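## Task

Take the yellow sponge from the low shelf and set it on the bench top so that the whole sponge lies in the strip between the bench's row of cartons and the wall. The cartons must stay where they were, neither moved nor rotated. The robot must not tip over or finish leaning, or the task fails. The sponge must stay put by itself at the end; if only the robot holds it there, it does not count.

## Robot and tools

Robot: a Hello Robot Stretch 3 with a single arm. It has a two-wheel base (0.33 m long, 0.34 m wide), a lift that rides up a mast, and a telescoping arm that reaches out to the robot's RIGHT. The gripper sits on a wrist with yaw, pitch and roll. The arm cannot move the gripper forward or back, so the base has to drive for that. A turn on the spot pivots about the point midway between the drive wheels, which is 0.05 m behind the front edge. When the arm is fully in and the wrist folded, a turn sweeps a circle of radius 0.28 m. An unfolded, level wrist reaches past that circle.

Frames: the base frame has its origin on the floor between the drive wheels, with x forward, y left and z up. hand_pose is given in the base frame, at the point where the closed fingertips meet. With all wrist joints at zero, that frame's x points up, y points back along the arm toward the mast, and z points to the rear. The odometry frame is the base frame as it was at the start of the scene.

execute_actions takes {"actions": [...]} with one action, or an empty list to just read state and images. It can also take "cameras": a list drawn from head_camera, nav_camera, wrist_camera, all. Leaving it out, null or ["all"] gives all cameras; [] gives none. An action can have:
- "base" with exactly one key. {"translate_m": d} drives straight by an offset of d metres from where the base last reported itself, range -1 to 1, forward positive. {"rotate_rad": d} turns in place by an offset of d radians, range -3.2 to 3.2, counter-clockwise (left) positive. The base cannot drive sideways.
- "joints": a single dict of absolute joint targets, keyed by name. lift_m 0 to 1.1 m (arm height). arm_m 0 to 0.52 m (extension). wrist_yaw_rad -1.345 to 4.42 (0 means along the arm, positive swings toward the front, 3.0 is folded over the base). wrist_pitch_rad -1.57 to 0.451 (0 is level, negative tips the fingertips down). wrist_roll_rad -2.911 to 2.911 (at 0 the fingers sit side by side). gripper_m -0.089 to 0.179 (larger is wider; the true tip gap is 0.007 m less when almost closed and 0.025 m less when wide, and it is 0 below 0.007). head_pan_rad -3.953 to 1.73 (0 is forward, positive is left, -1.57 looks along the arm). head_tilt_rad -1.53 to 0.419 (negative is down). Tolerances for "done" are ±0.004 on lift, arm and gripper, ±0.02 on yaw, roll and head, and ±0.05 on pitch.
- "contact_limits": {"arm_m": n}, where n is a motor_effort percentage from 1 to 100. The arm stops with contact_stop at about that effort (negative while retracting). Lower values are gentler, but a value that is too low stops the arm at once.
All motions in an action start together. A joint or base left out of an action may still be pushing toward its earlier target. Unknown keys or out-of-range values cause the whole call to be refused. After a reported stop, any later execute_actions, wait or finished_scene calls in that same reply are skipped. No action runs longer than 15 s.

wait {"seconds": 0 to 10} lets the robot continue with no new command and returns state and images. zoom_image {"camera", "region": [x0, y0, x1, y1]} enlarges part of the latest full image of a camera; the region can be at most 504x504 px. finished_scene {"scene": 1 or 2} ends the scene for good and reports success. Its result also gives the next scene's task.

Results. base_status and joint_status report how each motion ended. "done" on the base only means the wheels turned the commanded amount, even if they slipped. "off_target" means the motion stopped short and may still be pushing. After contact_stop, time_out or torque_fault, the old target is dropped. The arm and lift stop on firm contact and then go slack until they are commanded again, and a slack lift may sink under a load. The base, wrist and head have no contact stop. A wrist servo that strains for several seconds switches off for 10 s (torque_fault). on_its_own covers joints this call did not command; its "held at" is the held target, not the actual position. motor_effort is a percentage of maximum, positive toward higher values, with the peak in brackets; it is noisy and biased. Positive wheel effort pushes forward. Effort at rest outside its normal range suggests pushing or a load. base_odometry counts wheel turns only. turned_by_wheels and turned_by_imu give the turn since the last result, left positive. base_tilt is in degrees, forward and right positive, with about 4 degrees of fixed error. lidar_m gives 12 sectors of 30 degrees in metres from the base origin. Sector 1 is straight ahead and they go counter-clockwise (4 left, 7 behind, 10 right). "-" means nothing was seen. The scan plane is 0.17 m up and reaches 0.15 to 12 m; it misses clear objects and may be blocked by the mast or arm. wrist_depth_mm (45 to 1000) and head_depth_mm (280 to 4000, image sideways) are 7x7 grids of median depths. The camera calibration lines use OpenCV conventions in the base frame.

Gripper: to grip, command a value below the object's width; lower values squeeze harder, up to a stall guard. To release, command at least 0.02 above the value where the fingertips touched. The reading does not tell you whether an object is held.

Speed: the base is fast (0.30 m/s, 1.9 rad/s) only when stowed, meaning lift_m under 0.30, arm_m under 0.03 and wrist_yaw_rad over 2.54. Otherwise it is limited to 0.10 m/s and 0.63 rad/s.

Avoid: folding or unfolding the wrist unless lift_m is 0.32 to 0.95, wrist_pitch_rad is -0.4 and roll is near 0. Keep pitch at -0.5 or lower whenever yaw is below -0.4. Don't push the arm into something rigid with the gripper more than about 0.45 m high, and don't push again after a contact_stop; both can tip the robot. Don't drive while holding or hooking something fixed. Don't snag furniture, especially when reversing. If base_tilt shows a lean, back out in small steps, free the gripper and lower the lift to about 0.2. Don't drop or slam the item, bump the cartons, or end with the item resting on the gripper. Loose objects may occasionally be nudged by outside forces.

Each tool is called after "Request:" as name([rows], argument=value, ...), one row to a line, values as JSON.

## Session

Request:
execute_actions(actions=[])

Scene clock: 0.00 s.
base_odometry: x=+0.000 y=+0.000 heading=+0.000 (m, m, rad; odometry frame)
turned_by_wheels: +0.000 (rad since the last result)
turned_by_imu: +0.000 (rad since the last result)
base_tilt: forward=+0.6 right=-1.6 (deg)
lidar_m: 1.93 2.06 2.01 1.29 1.32 1.73 2.12 2.31 1.00 0.93 0.95 2.45
head_depth_mm: 1976 2335 2342 2358 2347 2365 2344 / 2000 2322 2312 2339 2333 2326 2322 / 2007 2316 2291 2321 2297 2310 2115 / 2019 2274 2283 2285 2290 2276 2068 / 2034 2241 2252 2249 2251 2256 2052 / 2039 2224 2224 2241 2221 2221 1955 / 2067 2208 2203 2209 2206 2186 2041
base_status: not commanded
joint_positions: lift_m=+0.346 arm_m=+0.003 wrist_yaw_rad=+3.055 wrist_pitch_rad=-0.408 wrist_roll_rad=-0.012 gripper_m=+0.037 head_pan_rad=+0.013 head_tilt_rad=-0.018
joint_status: not commanded
motor_effort: left_wheel=+1 right_wheel=+0 lift_m=+22 arm_m=+0 wrist_yaw_rad=+1 wrist_pitch_rad=+5 wrist_roll_rad=+1 gripper_m=-1 head_pan_rad=-1 head_tilt_rad=+2 (%)
hand_pose: x=-0.0018 y=+0.0769 z=+0.3604 quat_wxyz=(+0.173, +0.694, +0.115, +0.690) (m; base frame)
wrist_depth_mm: - - - - - - - / - - - - - - - / - - - - - - - / 937 956 953 - 969 990 - / 747 753 - 779 775 785 790 / 618 623 - 634 647 647 648 / 522 522 - 536 526 547 548
pictures: head_camera (sideways: a quarter turn clockwise sets it upright), nav_camera (sideways: a quarter turn counterclockwise sets it upright), wrist_camera
Images, in order (width x height): head_camera 896x504, nav_camera 672x504, wrist_camera 644x364.

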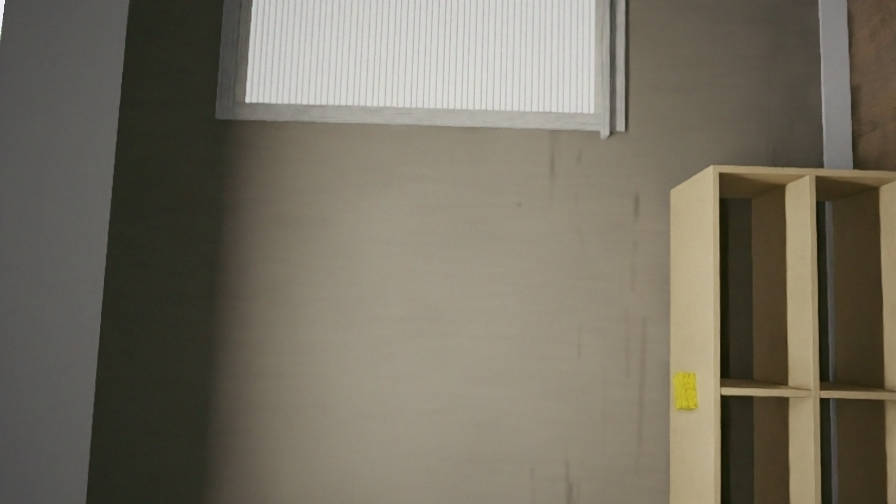

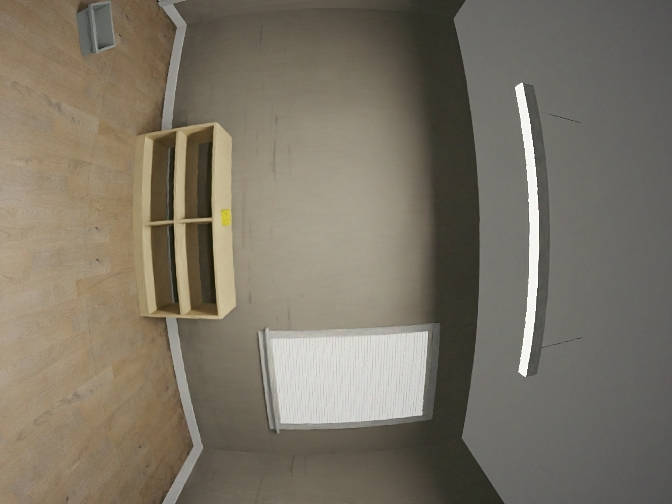

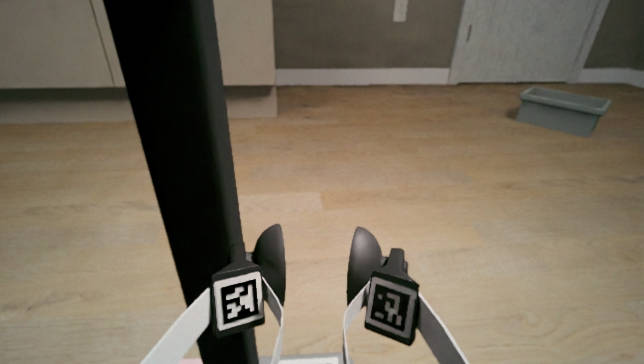

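Request:
execute_actions([
  {"joints":{"head_pan_rad":-1.57,"head_tilt_rad":-0.5}},
], cameras=["head_camera","nav_camera"])

Request:
execute_actions([
  {"joints":{"head_pan_rad":1.57,"head_tilt_rad":-0.4}},
], cameras=["head_camera","nav_camera"])

Scene clock: 11.00 s.
base_odometry: x=+0.000 y=+0.000 heading=+0.000 (m, m, rad; odometry frame)
turned_by_wheels: +0.000 (rad since the last result)
turned_by_imu: +0.000 (rad since the last result)
base_tilt: forward=+0.7 right=-1.6 (deg)
lidar_m: 1.93 2.06 2.01 1.29 1.32 1.73 2.12 2.30 0.99 0.93 0.95 2.45
head_depth_mm: 1631 1723 1187 2018 1718 1360 1391 / 1614 1707 1172 1993 1675 1343 1360 / 1607 1696 1159 1973 1741 1401 1352 / 1585 1681 1149 1953 1653 1315 1340 / 1574 1657 1136 1927 1787 1392 1332 / 1562 1647 1126 1916 1635 1312 1307 / 1549 1665 1154 1900 1626 1290 1291
base_status: not commanded
joint_positions: lift_m=+0.346 arm_m=+0.003 wrist_yaw_rad=+3.055 wrist_pitch_rad=-0.408 wrist_roll_rad=-0.012 gripper_m=+0.037 head_pan_rad=-1.563 head_tilt_rad=-0.494
joint_status: all done
motor_effort: left_wheel=+1(1) right_wheel=-1(0) lift_m=+22(21) arm_m=-1(0) wrist_yaw_rad=+1(1) wrist_pitch_rad=+5(5) wrist_roll_rad=+1(1) gripper_m=+1(0) head_pan_rad=-4(38) head_tilt_rad=-4(38) (%)
hand_pose: x=-0.0018 y=+0.0769 z=+0.3604 quat_wxyz=(+0.173, +0.694, +0.115, +0.690) (m; base frame)
wrist_depth_mm: - - - - - - - / - - - - - - - / - - - - - - - / 949 957 - 980 997 - - / 749 752 - 753 795 796 797 / 619 628 - 619 647 634 649 / 528 525 - 536 514 545 546
pictures: head_camera (sideways: a quarter turn clockwise sets it upright), nav_camera (sideways: a quarter turn counterclockwise sets it upright)
camera_calibration (this result's frames):
head_camera: T_world_to_cam=[[-0.0187028, 0.474658, -0.879972, 1.16353], [0.99863, -0.0341586, -0.0396499, 0.0450907], [-0.0488787, -0.879507, -0.473369, 0.578017], [0, 0, 0, 1]] pos_world=[0.00498497, -0.0423682, 1.29928]
nav_camera: T_world_to_cam=[[-0.0327992, -0.425303, 0.904456, -1.12968], [-0.999384, 0.00268015, -0.0349814, 0.0991092], [0.0124536, -0.905047, -0.425129, 0.512408], [0, 0, 0, 1]] pos_world=[0.0556143, -0.0169675, 1.24305]
Images, in order (width x height): head_camera 896x504, nav_camera 672x504.

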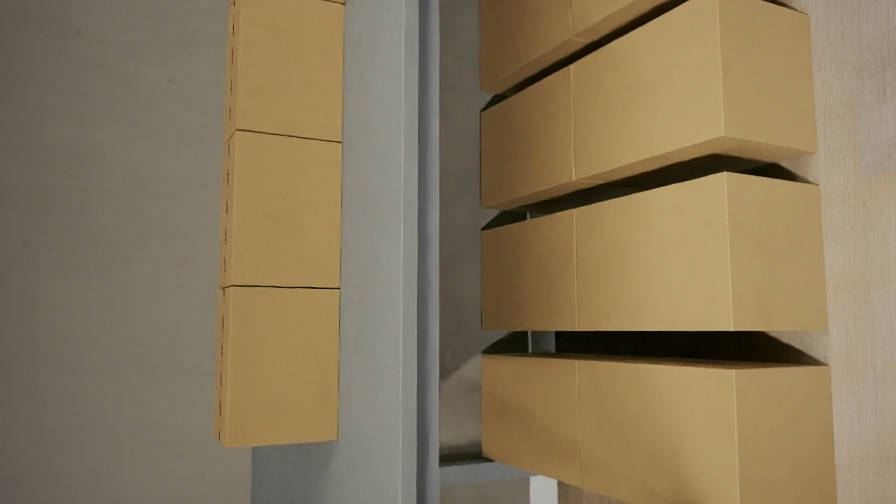

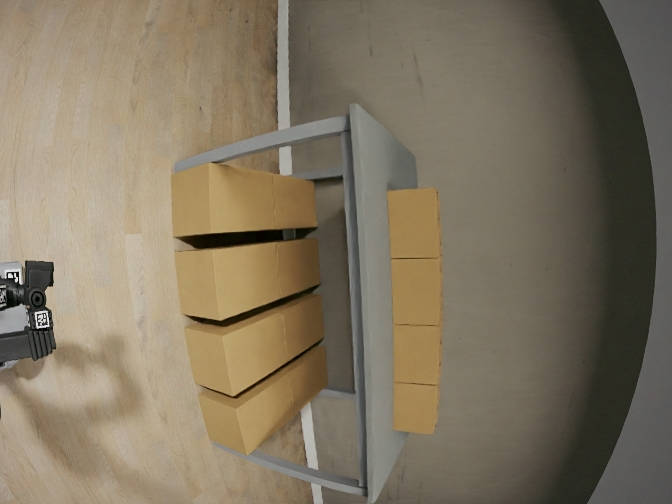

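Scene clock: 13.10 s.
base_odometry: x=+0.000 y=+0.000 heading=+0.000 (m, m, rad; odometry frame)
turned_by_wheels: +0.000 (rad since the last result)
turned_by_imu: +0.000 (rad since the last result)
base_tilt: forward=+0.6 right=-1.6 (deg)
lidar_m: 1.93 2.06 2.01 1.29 1.32 1.73 2.12 2.31 0.99 0.93 0.95 2.45
head_depth_mm: 1706 1816 1958 2122 2245 1847 1491 / 1687 1804 1934 2092 2219 1834 1484 / 1669 1796 1917 2059 2186 1827 1470 / 1653 1763 1898 2045 2163 1805 1469 / 1642 1743 1865 1992 2133 1738 1459 / 1617 1729 1755 1330 1439 1562 1444 / 1603 1705 1729 1314 1412 1540 1433
base_status: not commanded
joint_positions: lift_m=+0.346 arm_m=+0.003 wrist_yaw_rad=+3.055 wrist_pitch_rad=-0.408 wrist_roll_rad=-0.012 gripper_m=+0.037 head_pan_rad=+1.563 head_tilt_rad=-0.409
joint_status: all done
motor_effort: left_wheel=+1(0) right_wheel=+0(0) lift_m=+21(21) arm_m=+0(1) wrist_yaw_rad=+1(1) wrist_pitch_rad=+5(5) wrist_roll_rad=+1(1) gripper_m=+0(1) head_pan_rad=+3(38) head_tilt_rad=+3(18) (%)
hand_pose: x=-0.0018 y=+0.0769 z=+0.3604 quat_wxyz=(+0.173, +0.694, +0.115, +0.690) (m; base frame)
wrist_depth_mm: - - - - - - - / - - - - - - - / - - - - - - - / 924 956 - 994 - 994 - / 740 743 - 772 798 786 814 / 620 624 - 623 647 622 660 / 521 528 - 536 520 548 550
pictures: head_camera (sideways: a quarter turn clockwise sets it upright), nav_camera (sideways: a quarter turn counterclockwise sets it upright)
camera_calibration (this result's frames):
head_camera: T_world_to_cam=[[0.0116878, -0.398548, -0.917073, 1.21175], [-0.997926, 0.0534094, -0.0359292, 0.0524301], [0.0632999, 0.915591, -0.397097, 0.478083], [0, 0, 0, 1]] pos_world=[0.00789614, 0.0424092, 1.30299]
nav_camera: T_world_to_cam=[[0.0389994, 0.346475, 0.937248, -1.17291], [0.999236, -0.0157305, -0.0357637, 0.0879399], [0.00235216, 0.937927, -0.346824, 0.410566], [0, 0, 0, 1]] pos_world=[-0.0430957, 0.0226844, 1.24484]
Images, in order (width x height): head_camera 896x504, nav_camera 672x504.

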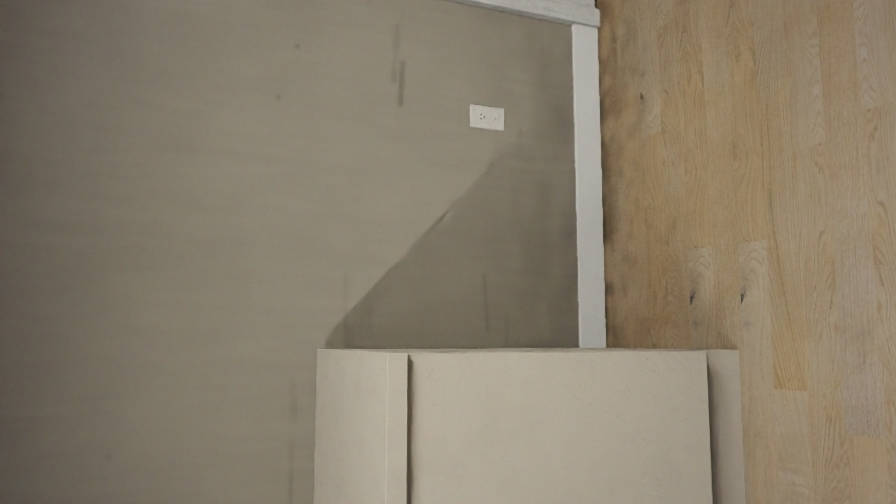

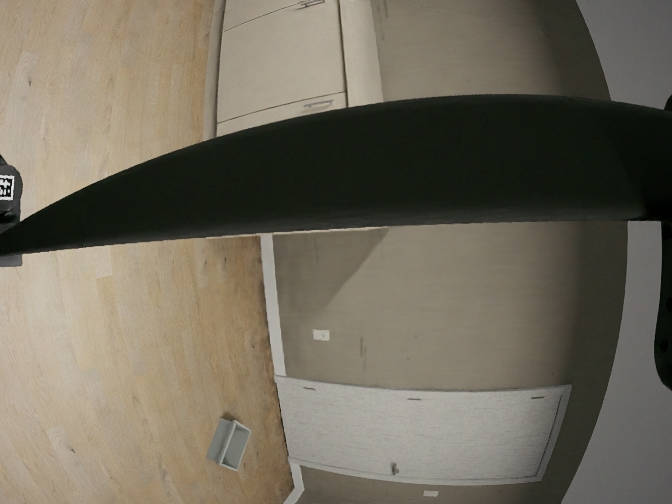

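Request:
execute_actions([
  {"joints":{"lift_m":0.27,"head_pan_rad":-1.57,"head_tilt_rad":-0.7},"base":{"translate_m":0.8}},
], cameras=[])

Request:
execute_actions([
  {"base":{"translate_m":0.8}},
], cameras=[])

Request:
execute_actions([
  {"base":{"rotate_rad":1.571}},
], cameras=[])

Request:
execute_actions([
  {"base":{"translate_m":0.29},"joints":{"lift_m":0.75}},
])

Scene clock: 40.60 s.
base_odometry: x=+0.800 y=+0.000 heading=+0.000 (m, m, rad; odometry frame)
turned_by_wheels: +0.000 (rad since the last result)
turned_by_imu: +0.008 (rad since the last result)
base_tilt: forward=+0.6 right=-1.6 (deg)
lidar_m: 1.13 1.37 2.04 1.94 1.61 1.80 2.92 1.32 0.98 1.43 1.84 1.20
head_depth_mm: 1588 1163 1012 1568 1394 1450 1247 / 1572 1398 1983 1658 1386 1431 1240 / 1579 1738 1950 2008 1696 1427 1226 / 1571 1747 1972 2067 1673 1421 1228 / 1561 1742 1956 2047 1665 1407 1219 / 1547 1724 1937 2033 1653 1403 1213 / 1540 1695 1919 2005 1649 1397 1200
base_status: done
joint_positions: lift_m=+0.270 arm_m=+0.003 wrist_yaw_rad=+3.055 wrist_pitch_rad=-0.410 wrist_roll_rad=-0.012 gripper_m=+0.037 head_pan_rad=-1.563 head_tilt_rad=-0.693
joint_status: all done
motor_effort: left_wheel=-1(7) right_wheel=+1(5) lift_m=+17(21) arm_m=+0(1) wrist_yaw_rad=+1(1) wrist_pitch_rad=+5(5) wrist_roll_rad=+1(1) gripper_m=+1(1) head_pan_rad=-4(39) head_tilt_rad=-5(31) (%)
hand_pose: x=-0.0018 y=+0.0767 z=+0.2848 quat_wxyz=(+0.173, +0.694, +0.115, +0.690) (m; base frame)
wrist_depth_mm: - - - - - - - / - - - - - - - / - - - - - - - / 778 804 830 798 842 831 859 / 620 617 - 639 638 669 662 / 514 523 - 544 550 542 540 / 455 - - - 436 455 458
pictures: none
No camera images: the call's "cameras" was empty. Leave "cameras" out to get every camera's image.

Scene clock: 45.10 s.
base_odometry: x=+1.600 y=+0.000 heading=+0.000 (m, m, rad; odometry frame)
turned_by_wheels: +0.000 (rad since the last result)
turned_by_imu: +0.007 (rad since the last result)
base_tilt: forward=+0.6 right=-1.5 (deg)
lidar_m: 0.71 0.39 0.87 1.97 2.02 2.12 3.71 1.47 1.68 1.75 0.49 0.50
head_depth_mm: 1567 1746 1966 2120 1720 1441 1245 / 1551 1736 1946 2111 1709 1434 1236 / 1546 1725 1949 2075 1698 1432 1232 / 1538 1713 1916 2066 1679 1422 1224 / 1519 1704 1905 2042 1672 1406 1219 / 1513 1679 1897 2033 1653 1399 1213 / 1498 1674 1868 2014 1650 1391 1206
base_status: done
joint_positions: lift_m=+0.270 arm_m=+0.003 wrist_yaw_rad=+3.055 wrist_pitch_rad=-0.410 wrist_roll_rad=-0.012 gripper_m=+0.037 head_pan_rad=-1.563 head_tilt_rad=-0.693
joint_status: not commanded
motor_effort: left_wheel=-1(8) right_wheel=+1(4) lift_m=+17(17) arm_m=-1(1) wrist_yaw_rad=+0(1) wrist_pitch_rad=+5(5) wrist_roll_rad=+1(1) gripper_m=+1(1) head_pan_rad=-4(4) head_tilt_rad=-6(4) (%)
hand_pose: x=-0.0018 y=+0.0767 z=+0.2848 quat_wxyz=(+0.173, +0.694, +0.115, +0.690) (m; base frame)
wrist_depth_mm: - - - - - 795 712 / - - - - 922 896 402 / - - - - 950 928 771 / 790 794 827 828 779 690 609 / 622 632 - 648 664 560 382 / 515 527 - 535 549 503 411 / 450 - - - 436 453 387
pictures: none
No camera images: the call's "cameras" was empty. Leave "cameras" out to get every camera's image.

Scene clock: 47.37 s.
base_odometry: x=+1.600 y=+0.000 heading=+1.571 (m, m, rad; odometry frame)
turned_by_wheels: +1.571 (rad since the last result)
turned_by_imu: +1.575 (rad since the last result)
base_tilt: forward=+0.5 right=-1.6 (deg)
lidar_m: 1.97 2.03 2.12 3.72 1.46 1.69 1.75 0.49 0.50 0.71 0.39 0.87
head_depth_mm: 612 682 771 891 909 762 853 / 607 679 767 881 900 755 854 / 604 674 761 870 893 753 690 / 602 670 754 865 887 748 686 / 598 665 750 857 880 744 683 / 594 660 743 851 875 739 679 / 591 655 739 843 868 730 674
base_status: done
joint_positions: lift_m=+0.270 arm_m=+0.003 wrist_yaw_rad=+3.055 wrist_pitch_rad=-0.410 wrist_roll_rad=-0.012 gripper_m=+0.037 head_pan_rad=-1.563 head_tilt_rad=-0.693
joint_status: not commanded
motor_effort: left_wheel=-2(9) right_wheel=+2(8) lift_m=+16(18) arm_m=-1(1) wrist_yaw_rad=+1(1) wrist_pitch_rad=+6(5) wrist_roll_rad=+1(1) gripper_m=+0(1) head_pan_rad=-4(4) head_tilt_rad=-5(4) (%)
hand_pose: x=-0.0018 y=+0.0767 z=+0.2848 quat_wxyz=(+0.173, +0.694, +0.115, +0.690) (m; base frame)
wrist_depth_mm: - - - - - - - / - - - - - - - / - - - - - - - / 799 802 808 829 853 837 838 / 628 616 - 654 638 666 667 / 515 526 - 542 557 547 547 / 455 - - - 439 455 458
pictures: none
No camera images: the call's "cameras" was empty. Leave "cameras" out to get every camera's image.

Scene clock: 52.57 s.
base_odometry: x=+1.600 y=+0.290 heading=+1.570 (m, m, rad; odometry frame)
turned_by_wheels: +0.000 (rad since the last result)
turned_by_imu: +0.003 (rad since the last result)
base_tilt: forward=+0.6 right=-1.6 (deg)
lidar_m: 1.68 1.72 1.96 3.72 1.69 1.66 2.05 0.73 0.74 0.32 0.72 0.61
head_depth_mm: 600 671 758 871 906 763 682 / 598 665 752 865 900 758 673 / 594 662 747 856 893 744 675 / 592 658 743 849 887 725 673 / 588 654 737 843 879 728 663 / 582 650 732 834 875 738 664 / 580 646 725 829 868 733 661
base_status: done
joint_positions: lift_m=+0.750 arm_m=+0.003 wrist_yaw_rad=+3.055 wrist_pitch_rad=-0.410 wrist_roll_rad=-0.012 gripper_m=+0.037 head_pan_rad=-1.563 head_tilt_rad=-0.693
joint_status: all done
motor_effort: left_wheel=-2(8) right_wheel=+3(7) lift_m=+26(26) arm_m=-1(1) wrist_yaw_rad=+1(1) wrist_pitch_rad=+5(5) wrist_roll_rad=+1(1) gripper_m=+0(0) head_pan_rad=-4(4) head_tilt_rad=-5(4) (%)
hand_pose: x=-0.0018 y=+0.0767 z=+0.7642 quat_wxyz=(+0.173, +0.694, +0.115, +0.690) (m; base frame)
wrist_depth_mm: - - - - - - - / - - - - - - - / - - - - - - - / - - - - - - - / - - - - - - - / - - - - - - - / 962 946 981 988 989 991 -
pictures: head_camera (sideways: a quarter turn clockwise sets it upright), nav_camera (sideways: a quarter turn counterclockwise sets it upright), wrist_camera
camera_calibration (this result's frames):
head_camera: T_world_to_cam=[[-0.0196599, 0.639173, -0.768812, 1.0186], [0.998545, -0.0260623, -0.0472023, 0.0549124], [-0.0502074, -0.768621, -0.637731, 0.791862], [0, 0, 0, 1]] pos_world=[0.00495054, -0.0409905, 1.2907]
nav_camera: T_world_to_cam=[[-0.0317705, -0.595608, 0.802647, -0.996916], [-0.999433, 0.00995037, -0.032176, 0.0954484], [0.0111776, -0.803214, -0.595586, 0.734199], [0, 0, 0, 1]] pos_world=[0.0555151, -0.00500215, 1.24052]
wrist_camera: T_world_to_cam=[[0.997311, -0.0623536, 0.0385106, -0.0267839], [0.00265936, -0.494338, -0.869266, 0.747364], [0.0732391, 0.867031, -0.492843, 0.466974], [0, 0, 0, 1]] pos_world=[-0.00947634, -0.0371005, 0.880834]
Images, in order (width x height): head_camera 896x504, nav_camera 672x504, wrist_camera 644x364.

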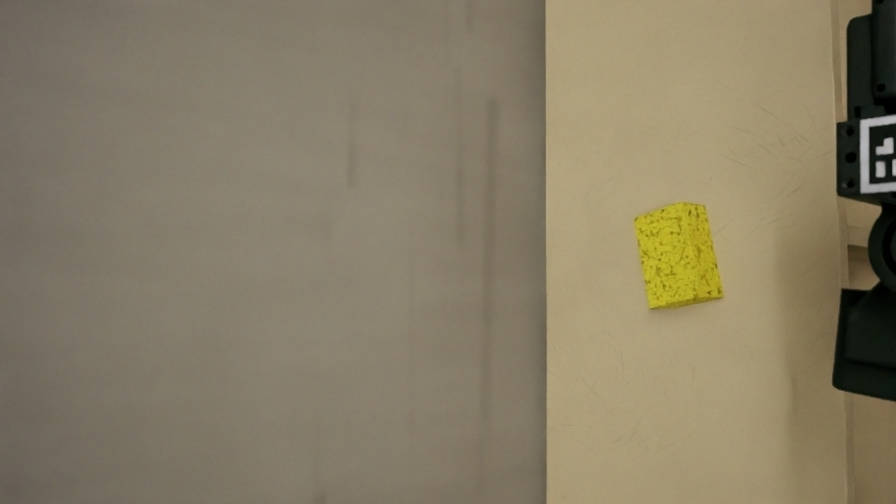

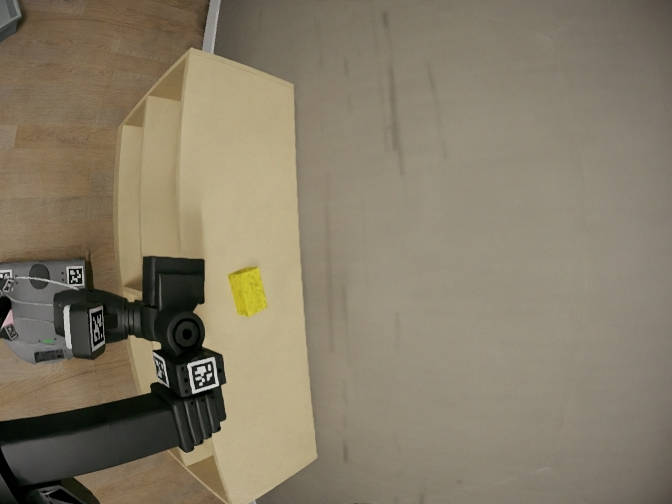

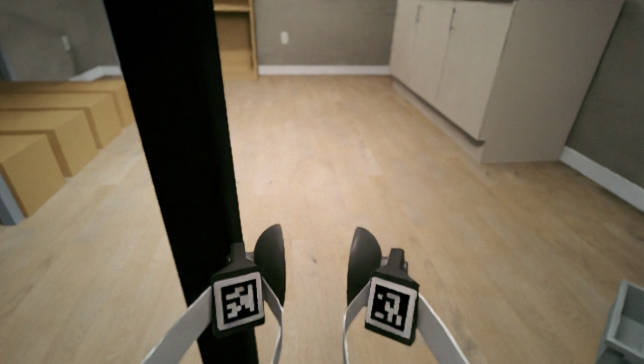

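Request:
execute_actions([
  {"joints":{"wrist_yaw_rad":0.0,"gripper_m":0.179}},
], cameras=["head_camera","wrist_camera"])

Scene clock: 61.20 s.
base_odometry: x=+1.600 y=+0.290 heading=+1.570 (m, m, rad; odometry frame)
turned_by_wheels: +0.000 (rad since the last result)
turned_by_imu: +0.000 (rad since the last result)
base_tilt: forward=+0.7 right=-1.7 (deg)
lidar_m: 1.68 1.73 1.95 3.74 1.69 1.66 2.05 0.73 0.74 0.32 0.72 0.61
head_depth_mm: 600 671 759 872 908 761 681 / 598 667 753 864 899 758 673 / 594 662 747 856 894 751 663 / 590 658 741 850 890 730 - / 587 653 737 843 880 741 669 / 584 649 732 836 876 755 663 / 580 645 725 828 868 733 660
base_status: not commanded
joint_positions: lift_m=+0.750 arm_m=+0.003 wrist_yaw_rad=+0.003 wrist_pitch_rad=-0.410 wrist_roll_rad=-0.012 gripper_m=+0.179 head_pan_rad=-1.563 head_tilt_rad=-0.693
joint_status: all done
motor_effort: left_wheel=-3(4) right_wheel=+2(2) lift_m=+26(26) arm_m=-1(1) wrist_yaw_rad=-2(1) wrist_pitch_rad=+6(6) wrist_roll_rad=+1(1) gripper_m=+0(89) head_pan_rad=-3(4) head_tilt_rad=-6(6) (%)
hand_pose: x=-0.0208 y=-0.3733 z=+0.7642 quat_wxyz=(+0.697, +0.146, -0.688, -0.142) (m; base frame)
wrist_depth_mm: 407 405 411 416 414 420 421 / 441 446 446 452 451 451 454 / 475 476 485 486 490 495 495 / 504 513 516 525 523 522 531 / 433 428 429 434 446 447 453 / - 355 356 300 351 362 373 / - 299 304 295 307 308 321
pictures: head_camera (sideways: a quarter turn clockwise sets it upright), wrist_camera
camera_calibration (this result's frames):
head_camera: T_world_to_cam=[[-0.0196599, 0.639173, -0.768812, 1.0186], [0.998545, -0.0260623, -0.0472023, 0.0549124], [-0.0502074, -0.768621, -0.637731, 0.791862], [0, 0, 0, 1]] pos_world=[0.00495054, -0.0409905, 1.2907]
wrist_camera: T_world_to_cam=[[-0.998886, -0.0272602, 0.0385098, -0.0642827], [-0.0469426, 0.492111, -0.869266, 0.892167], [0.00474527, -0.870105, -0.492843, 0.208642], [0, 0, 0, 1]] pos_world=[-0.0233205, -0.259257, 0.880834]
Images, in order (width x height): head_camera 896x504, wrist_camera 644x364.

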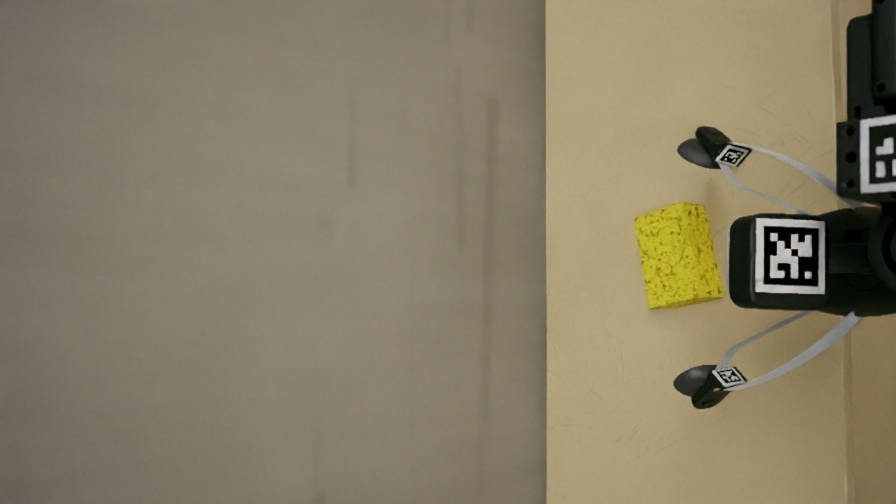

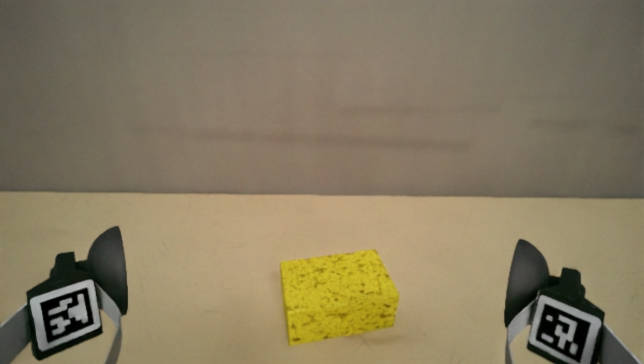

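Request:
execute_actions([
  {"joints":{"arm_m":0.09}},
], cameras=[])

Request:
execute_actions([
  {"joints":{"lift_m":0.615}},
], cameras=["head_camera","wrist_camera"])

Scene clock: 68.80 s.
base_odometry: x=+1.600 y=+0.290 heading=+1.570 (m, m, rad; odometry frame)
turned_by_wheels: +0.000 (rad since the last result)
turned_by_imu: +0.000 (rad since the last result)
base_tilt: forward=+0.7 right=-1.6 (deg)
lidar_m: 1.69 1.73 1.96 3.74 1.69 1.66 2.04 0.73 0.73 0.32 0.72 0.61
head_depth_mm: 600 671 758 871 908 779 - / 597 667 752 865 899 794 - / 594 663 747 856 904 - - / 591 659 742 851 910 - - / 588 653 735 842 884 741 680 / 584 650 731 837 886 738 665 / 580 646 726 827 869 734 660
base_status: not commanded
joint_positions: lift_m=+0.750 arm_m=+0.090 wrist_yaw_rad=+0.002 wrist_pitch_rad=-0.410 wrist_roll_rad=-0.012 gripper_m=+0.179 head_pan_rad=-1.563 head_tilt_rad=-0.693
joint_status: all done
motor_effort: left_wheel=-3(2) right_wheel=+3(3) lift_m=+27(26) arm_m=+3(3) wrist_yaw_rad=-1(2) wrist_pitch_rad=+5(5) wrist_roll_rad=+1(1) gripper_m=+1(1) head_pan_rad=-4(4) head_tilt_rad=-6(6) (%)
hand_pose: x=-0.0210 y=-0.4601 z=+0.7642 quat_wxyz=(+0.697, +0.146, -0.688, -0.143) (m; base frame)
wrist_depth_mm: 326 334 330 335 333 338 340 / 355 357 358 359 361 362 370 / 386 384 386 386 398 393 402 / 412 424 423 424 431 440 435 / 424 428 437 435 442 441 450 / - 357 354 361 363 367 372 / - 300 303 254 299 305 322
pictures: none
No camera images: the call's "cameras" was empty. Leave "cameras" out to get every camera's image.

Scene clock: 70.87 s.
base_odometry: x=+1.600 y=+0.290 heading=+1.570 (m, m, rad; odometry frame)
turned_by_wheels: +0.000 (rad since the last result)
turned_by_imu: +0.000 (rad since the last result)
base_tilt: forward=+0.6 right=-1.6 (deg)
lidar_m: 1.68 1.73 1.96 3.75 1.69 1.66 2.04 0.73 0.73 0.32 0.72 0.61
head_depth_mm: 601 670 757 869 908 763 697 / 598 666 752 863 900 758 692 / 593 662 747 858 894 739 - / 592 657 742 850 887 730 - / 587 653 738 841 881 743 680 / 583 649 731 835 876 738 666 / 581 644 725 831 867 734 661
base_status: not commanded
joint_positions: lift_m=+0.615 arm_m=+0.090 wrist_yaw_rad=+0.002 wrist_pitch_rad=-0.410 wrist_roll_rad=-0.012 gripper_m=+0.179 head_pan_rad=-1.563 head_tilt_rad=-0.693
joint_status: all done
motor_effort: left_wheel=-3(3) right_wheel=+3(2) lift_m=+17(23) arm_m=+3(3) wrist_yaw_rad=-2(1) wrist_pitch_rad=+5(5) wrist_roll_rad=+1(1) gripper_m=+1(0) head_pan_rad=-4(3) head_tilt_rad=-5(5) (%)
hand_pose: x=-0.0210 y=-0.4601 z=+0.6297 quat_wxyz=(+0.697, +0.146, -0.688, -0.143) (m; base frame)
wrist_depth_mm: 325 328 334 333 339 337 339 / 353 358 359 361 357 367 365 / 374 375 380 382 383 382 392 / 274 273 278 284 273 291 296 / 217 216 211 152 154 228 227 / - 180 176 141 155 187 191 / - 153 154 151 157 157 164
pictures: head_camera (sideways: a quarter turn clockwise sets it upright), wrist_camera
camera_calibration (this result's frames):
head_camera: T_world_to_cam=[[-0.0196599, 0.639173, -0.768812, 1.0186], [0.998545, -0.0260623, -0.0472023, 0.0549124], [-0.0502074, -0.768621, -0.637731, 0.791862], [0, 0, 0, 1]] pos_world=[0.00495054, -0.0409905, 1.2907]
wrist_camera: T_world_to_cam=[[-0.998911, -0.0263582, 0.03851, -0.0612596], [-0.0464983, 0.492153, -0.869266, 0.818015], [0.00395948, -0.870109, -0.492843, 0.066834], [0, 0, 0, 1]] pos_world=[-0.0234211, -0.346051, 0.74637]
Images, in order (width x height): head_camera 896x504, wrist_camera 644x364.

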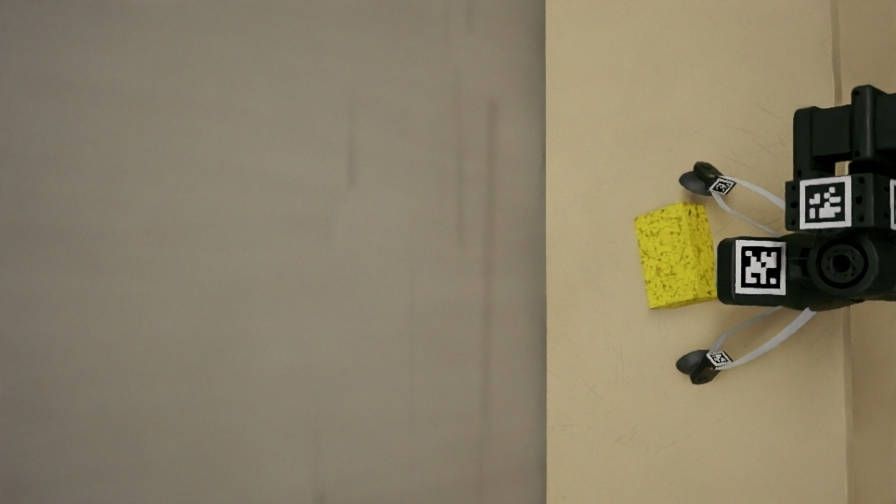

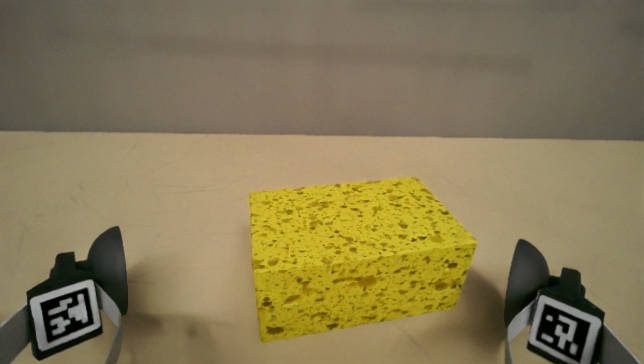

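Extend a bit more and close.

Request:
execute_actions([
  {"joints":{"arm_m":0.125}},
], cameras=[])

Request:
execute_actions([
  {"joints":{"gripper_m":0.06}},
], cameras=[])

Request:
execute_actions([
  {"joints":{"lift_m":1.0,"arm_m":0.0}},
], cameras=["head_camera","wrist_camera"])

Scene clock: 78.73 s.
base_odometry: x=+1.600 y=+0.290 heading=+1.570 (m, m, rad; odometry frame)
turned_by_wheels: +0.000 (rad since the last result)
turned_by_imu: +0.000 (rad since the last result)
base_tilt: forward=+0.6 right=-1.6 (deg)
lidar_m: 1.69 1.73 1.95 3.72 1.69 1.66 2.04 0.73 0.74 0.32 0.72 0.61
head_depth_mm: 600 672 760 870 907 761 697 / 598 666 752 863 897 757 693 / 595 661 748 858 894 753 - / 590 658 742 849 888 733 - / 587 655 736 844 881 742 669 / 585 649 731 836 875 738 665 / 580 646 726 830 868 734 662
base_status: not commanded
joint_positions: lift_m=+0.615 arm_m=+0.125 wrist_yaw_rad=+0.002 wrist_pitch_rad=-0.410 wrist_roll_rad=-0.012 gripper_m=+0.179 head_pan_rad=-1.563 head_tilt_rad=-0.693
joint_status: all done
motor_effort: left_wheel=-3(3) right_wheel=+3(3) lift_m=+17(17) arm_m=+2(4) wrist_yaw_rad=-1(2) wrist_pitch_rad=+6(5) wrist_roll_rad=+1(1) gripper_m=+1(0) head_pan_rad=-4(3) head_tilt_rad=-5(6) (%)
hand_pose: x=-0.0210 y=-0.4951 z=+0.6297 quat_wxyz=(+0.697, +0.146, -0.688, -0.143) (m; base frame)
wrist_depth_mm: 298 298 301 305 304 304 306 / 319 323 324 326 328 333 332 / 343 338 346 348 348 357 359 / 270 275 278 283 285 292 292 / 215 218 220 151 152 228 227 / - 180 169 124 126 126 189 / - 153 145 109 114 126 163
pictures: none
No camera images: the call's "cameras" was empty. Leave "cameras" out to get every camera's image.

Scene clock: 80.40 s.
base_odometry: x=+1.600 y=+0.290 heading=+1.570 (m, m, rad; odometry frame)
turned_by_wheels: +0.000 (rad since the last result)
turned_by_imu: +0.000 (rad since the last result)
base_tilt: forward=+0.6 right=-1.5 (deg)
lidar_m: 1.68 1.73 1.96 3.73 1.69 1.66 2.04 0.73 0.74 0.32 0.72 0.61
head_depth_mm: 601 671 760 870 905 761 699 / 597 667 752 864 898 758 695 / 594 661 748 856 892 754 - / 590 659 741 850 887 733 - / 588 654 735 841 883 726 669 / 584 650 732 837 872 739 664 / 579 646 725 829 869 733 661
base_status: not commanded
joint_positions: lift_m=+0.615 arm_m=+0.125 wrist_yaw_rad=+0.002 wrist_pitch_rad=-0.408 wrist_roll_rad=-0.012 gripper_m=+0.061 head_pan_rad=-1.563 head_tilt_rad=-0.693
joint_status: all done
motor_effort: left_wheel=-4(3) right_wheel=+2(2) lift_m=+17(16) arm_m=+3(3) wrist_yaw_rad=-1(2) wrist_pitch_rad=+4(5) wrist_roll_rad=+1(1) gripper_m=-28(100) head_pan_rad=-4(4) head_tilt_rad=-5(5) (%)
hand_pose: x=-0.0210 y=-0.4953 z=+0.6302 quat_wxyz=(+0.697, +0.145, -0.688, -0.142) (m; base frame)
wrist_depth_mm: 297 298 303 302 305 307 306 / 321 321 323 328 324 331 331 / 342 342 348 351 357 360 358 / 273 278 281 287 286 288 296 / 217 219 148 152 160 227 229 / 178 186 123 124 126 188 188 / 157 149 108 117 135 151 159
pictures: none
No camera images: the call's "cameras" was empty. Leave "cameras" out to get every camera's image.

Scene clock: 84.73 s.
base_odometry: x=+1.600 y=+0.290 heading=+1.570 (m, m, rad; odometry frame)
turned_by_wheels: +0.000 (rad since the last result)
turned_by_imu: +0.000 (rad since the last result)
base_tilt: forward=+0.5 right=-1.5 (deg)
lidar_m: 1.69 1.73 1.96 3.73 1.69 1.66 2.05 0.73 0.74 0.32 0.72 0.61
head_depth_mm: 600 672 718 - - - - / 597 666 751 - - - 872 / 595 662 733 - - - - / 591 659 729 - - - - / 587 654 736 601 838 745 681 / 584 649 731 823 875 739 664 / 580 646 726 830 867 736 660
base_status: not commanded
joint_positions: lift_m=+1.000 arm_m=+0.003 wrist_yaw_rad=+0.002 wrist_pitch_rad=-0.410 wrist_roll_rad=-0.012 gripper_m=+0.074 head_pan_rad=-1.563 head_tilt_rad=-0.693
joint_status: all done
joint sent to its limit — the command would take arm_m past its lower limit, so that joint was sent only as far as its limit.
on_its_own: gripper_m is held at +0.073, not at your +0.060, by its stall guard, which is not easing now
motor_effort: left_wheel=-2(3) right_wheel=+2(3) lift_m=+27(27) arm_m=-3(4) wrist_yaw_rad=-1(1) wrist_pitch_rad=+5(5) wrist_roll_rad=+1(0) gripper_m=-22(27) head_pan_rad=-3(3) head_tilt_rad=-5(7) (%)
hand_pose: x=-0.0210 y=-0.3735 z=+1.0141 quat_wxyz=(+0.697, +0.146, -0.688, -0.143) (m; base frame)
wrist_depth_mm: 404 408 415 416 420 417 422 / 438 441 452 451 448 452 453 / 475 487 486 486 486 486 497 / 524 520 525 529 536 534 543 / 577 574 150 153 163 604 605 / 626 633 124 126 129 649 660 / 575 552 108 117 136 573 601
pictures: head_camera (sideways: a quarter turn clockwise sets it upright), wrist_camera
camera_calibration (this result's frames):
head_camera: T_world_to_cam=[[-0.0196601, 0.639173, -0.768812, 1.0186], [0.998545, -0.0260621, -0.0472023, 0.0549124], [-0.0502072, -0.768621, -0.637731, 0.791862], [0, 0, 0, 1]] pos_world=[0.00495055, -0.0409905, 1.2907]
wrist_camera: T_world_to_cam=[[-0.998916, -0.0261599, 0.0385054, -0.0737492], [-0.0463974, 0.492327, -0.869173, 1.10954], [0.0037802, -0.870017, -0.493007, 0.331825], [0, 0, 0, 1]] pos_world=[-0.0234441, -0.259492, 1.13081]
Images, in order (width x height): head_camera 896x504, wrist_camera 644x364.

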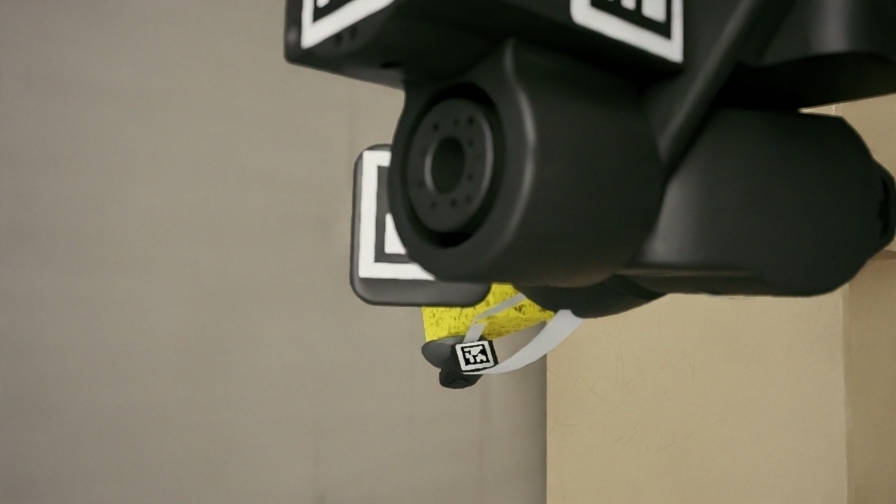

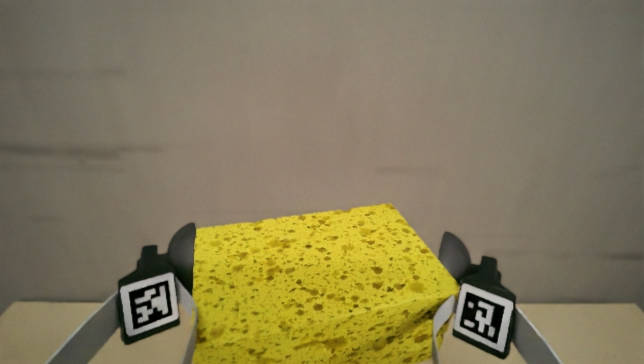

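Request:
execute_actions([
  {"base":{"rotate_rad":2.443}},
], cameras=[])

Request:
execute_actions([
  {"base":{"translate_m":1.0}},
], cameras=[])

Request:
execute_actions([
  {"base":{"translate_m":0.164}},
], cameras=[])

Request:
execute_actions([
  {"base":{"rotate_rad":0.699},"joints":{"head_pan_rad":-0.8,"head_tilt_rad":-0.6}},
], cameras=["head_camera","nav_camera"])

Scene clock: 100.33 s.
base_odometry: x=+1.600 y=+0.290 heading=-2.270 (m, m, rad; odometry frame)
turned_by_wheels: +2.443 (rad since the last result)
turned_by_imu: +2.452 (rad since the last result)
base_tilt: forward=+0.6 right=-1.5 (deg)
lidar_m: 1.66 2.05 0.73 0.78 0.70 0.70 0.61 1.57 1.69 1.95 2.46 2.06
head_depth_mm: 1680 1819 1890 - - - - / 1816 1968 2161 - - - 1189 / 1980 2167 2343 - - - - / 2042 2173 2441 - - - - / 1897 1982 2231 1134 1582 1407 1222 / 1862 1954 2246 2076 1654 1399 1211 / 2047 2232 2472 2008 1645 1384 1204
base_status: done
joint_positions: lift_m=+1.000 arm_m=+0.003 wrist_yaw_rad=+0.002 wrist_pitch_rad=-0.410 wrist_roll_rad=-0.012 gripper_m=+0.074 head_pan_rad=-1.563 head_tilt_rad=-0.693
joint_status: not commanded
on_its_own: gripper_m is held at +0.073, not at your +0.060, by its stall guard, which is not easing now
motor_effort: left_wheel=-3(7) right_wheel=+4(5) lift_m=+26(26) arm_m=-3(3) wrist_yaw_rad=-1(1) wrist_pitch_rad=+5(5) wrist_roll_rad=+0(1) gripper_m=-21(22) head_pan_rad=-3(4) head_tilt_rad=-5(5) (%)
hand_pose: x=-0.0210 y=-0.3735 z=+1.0141 quat_wxyz=(+0.697, +0.146, -0.688, -0.143) (m; base frame)
wrist_depth_mm: - - - - - - - / - - - - - - - / - - - - - - - / - - - - - - - / - - 150 152 164 - - / - - 124 126 129 - - / - - 109 117 135 - -
pictures: none
No camera images: the call's "cameras" was empty. Leave "cameras" out to get every camera's image.

Scene clock: 111.27 s.
base_odometry: x=+0.956 y=-0.475 heading=-2.270 (m, m, rad; odometry frame)
turned_by_wheels: +0.000 (rad since the last result)
turned_by_imu: +0.009 (rad since the last result)
base_tilt: forward=+0.5 right=-1.6 (deg)
lidar_m: 0.67 1.29 1.30 1.52 1.07 0.97 1.19 2.43 2.08 2.23 3.09 0.70
head_depth_mm: 2132 1970 2079 - - - - / 2084 2139 2360 - - - 1190 / 2240 2362 2585 - - - - / 2432 2603 2768 - - - - / 2693 2927 2650 1132 1588 1406 1212 / 3426 3459 2598 2077 1653 1399 1209 / 3229 3408 2569 2015 1641 1391 1206
base_status: done
joint_positions: lift_m=+1.000 arm_m=+0.003 wrist_yaw_rad=+0.002 wrist_pitch_rad=-0.410 wrist_roll_rad=-0.012 gripper_m=+0.074 head_pan_rad=-1.563 head_tilt_rad=-0.693
joint_status: not commanded
on_its_own: gripper_m is held at +0.073, not at your +0.060, by its stall guard, which is not easing now
motor_effort: left_wheel=-3(5) right_wheel=+3(4) lift_m=+26(26) arm_m=-3(3) wrist_yaw_rad=-1(1) wrist_pitch_rad=+5(6) wrist_roll_rad=+1(1) gripper_m=-21(21) head_pan_rad=-5(3) head_tilt_rad=-5(5) (%)
hand_pose: x=-0.0210 y=-0.3735 z=+1.0141 quat_wxyz=(+0.697, +0.146, -0.688, -0.143) (m; base frame)
wrist_depth_mm: - - - - - - - / - - - - - - - / - - - - - - - / - - - - - - - / - - 150 153 164 - - / - - 124 126 129 - - / - - 109 117 135 - -
pictures: none
No camera images: the call's "cameras" was empty. Leave "cameras" out to get every camera's image.

Scene clock: 113.97 s.
base_odometry: x=+0.851 y=-0.601 heading=-2.270 (m, m, rad; odometry frame)
turned_by_wheels: +0.000 (rad since the last result)
turned_by_imu: +0.001 (rad since the last result)
base_tilt: forward=+0.6 right=-1.5 (deg)
lidar_m: 0.52 1.12 1.17 1.41 1.47 1.10 1.35 2.56 2.15 2.38 2.99 0.51
head_depth_mm: 2122 2098 2202 - - - - / 2235 2303 2494 - - - 1189 / 2371 2524 2683 - - - - / 2564 2802 2797 - - - - / 2843 3170 2654 1137 1588 1408 1218 / 3356 3494 2586 2078 1652 1398 1210 / 3140 3369 2581 2011 1640 1393 1207
base_status: done
joint_positions: lift_m=+1.000 arm_m=+0.003 wrist_yaw_rad=+0.002 wrist_pitch_rad=-0.410 wrist_roll_rad=-0.012 gripper_m=+0.074 head_pan_rad=-1.563 head_tilt_rad=-0.693
joint_status: not commanded
on_its_own: gripper_m is held at +0.073, not at your +0.060, by its stall guard, which is not easing now
motor_effort: left_wheel=-3(4) right_wheel=+3(4) lift_m=+27(27) arm_m=-3(3) wrist_yaw_rad=-1(1) wrist_pitch_rad=+6(5) wrist_roll_rad=+1(1) gripper_m=-22(21) head_pan_rad=-4(4) head_tilt_rad=-4(6) (%)
hand_pose: x=-0.0210 y=-0.3735 z=+1.0141 quat_wxyz=(+0.697, +0.146, -0.688, -0.143) (m; base frame)
wrist_depth_mm: - - - - - - - / - - - - - - - / - - - - - - - / - - - - - - - / - - 150 153 164 - - / - - 124 126 129 - - / - - 109 116 136 - -
pictures: none
No camera images: the call's "cameras" was empty. Leave "cameras" out to get every camera's image.

Scene clock: 116.07 s.
base_odometry: x=+0.851 y=-0.601 heading=-1.572 (m, m, rad; odometry frame)
turned_by_wheels: +0.699 (rad since the last result)
turned_by_imu: +0.701 (rad since the last result)
base_tilt: forward=+0.6 right=-1.6 (deg)
lidar_m: 1.17 1.21 1.53 1.10 1.34 1.77 2.55 2.14 2.76 1.03 0.51 0.68
head_depth_mm: 2228 1117 983 807 1516 1423 1295 / 1934 972 964 701 1462 1269 1245 / 1717 869 871 693 648 1119 1064 / 1546 845 853 686 1325 1111 953 / 1393 1445 929 705 1475 1186 1195 / 1275 1339 915 793 1428 1242 1266 / 1178 1232 907 1501 1425 1410 1255
base_status: done
joint_positions: lift_m=+1.000 arm_m=+0.003 wrist_yaw_rad=+0.002 wrist_pitch_rad=-0.410 wrist_roll_rad=-0.012 gripper_m=+0.074 head_pan_rad=-0.807 head_tilt_rad=-0.606
joint_status: all done
on_its_own: gripper_m is held at +0.073, not at your +0.060, by its stall guard, which is not easing now
motor_effort: left_wheel=-2(6) right_wheel=+3(4) lift_m=+26(26) arm_m=-3(3) wrist_yaw_rad=+0(1) wrist_pitch_rad=+6(5) wrist_roll_rad=+1(0) gripper_m=-22(20) head_pan_rad=+3(38) head_tilt_rad=+4(16) (%)
hand_pose: x=-0.0210 y=-0.3735 z=+1.0141 quat_wxyz=(+0.697, +0.146, -0.688, -0.143) (m; base frame)
wrist_depth_mm: 676 994 - - - - - / 664 832 - - - - - / 585 633 - - - - - / 428 623 - - - - - / 370 - 150 153 163 - - / - - 124 126 129 - - / - 981 109 117 135 - -
pictures: head_camera (sideways: a quarter turn clockwise sets it upright), nav_camera (sideways: a quarter turn counterclockwise sets it upright)
camera_calibration (this result's frames):
head_camera: T_world_to_cam=[[-0.405485, 0.401916, -0.821003, 1.08899], [0.746949, 0.663414, -0.0441413, 0.0524672], [0.526924, -0.631146, -0.569215, 0.699209], [0, 0, 0, 1]] pos_world=[0.0339499, -0.0311876, 1.29438]
nav_camera: T_world_to_cam=[[0.336277, -0.403532, 0.850928, -1.06211], [-0.731853, -0.680636, -0.0335555, 0.0956158], [0.592713, -0.61147, -0.524209, 0.637789], [0, 0, 0, 1]] pos_world=[0.0491145, 0.0264723, 1.24132]
Images, in order (width x height): head_camera 896x504, nav_camera 672x504.

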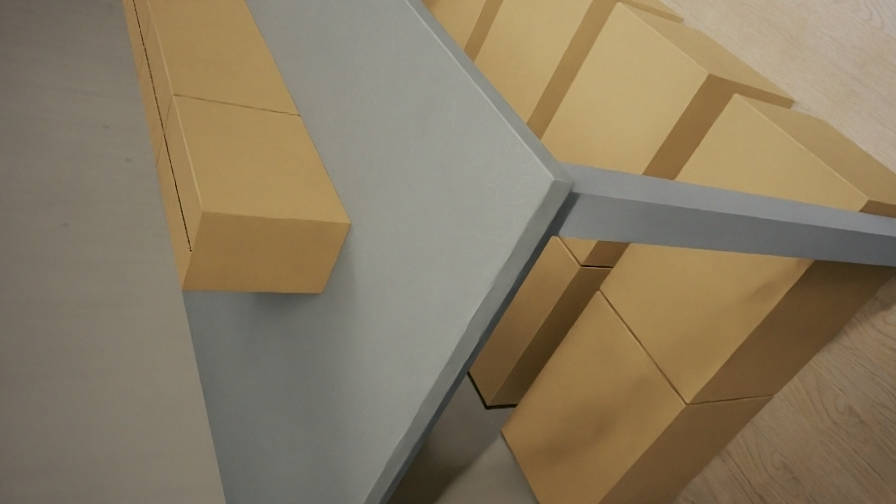

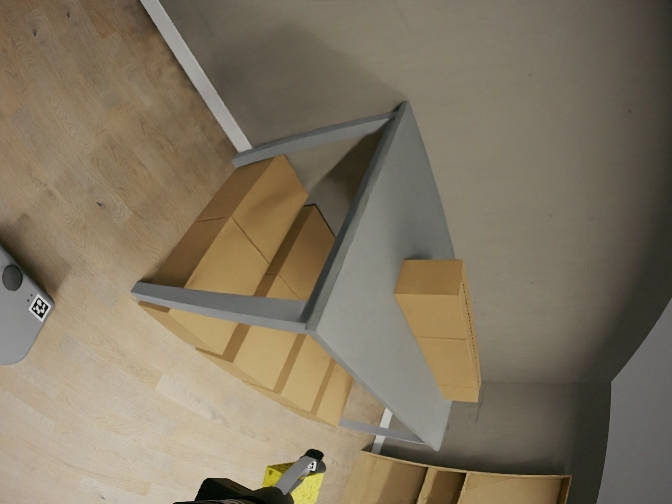

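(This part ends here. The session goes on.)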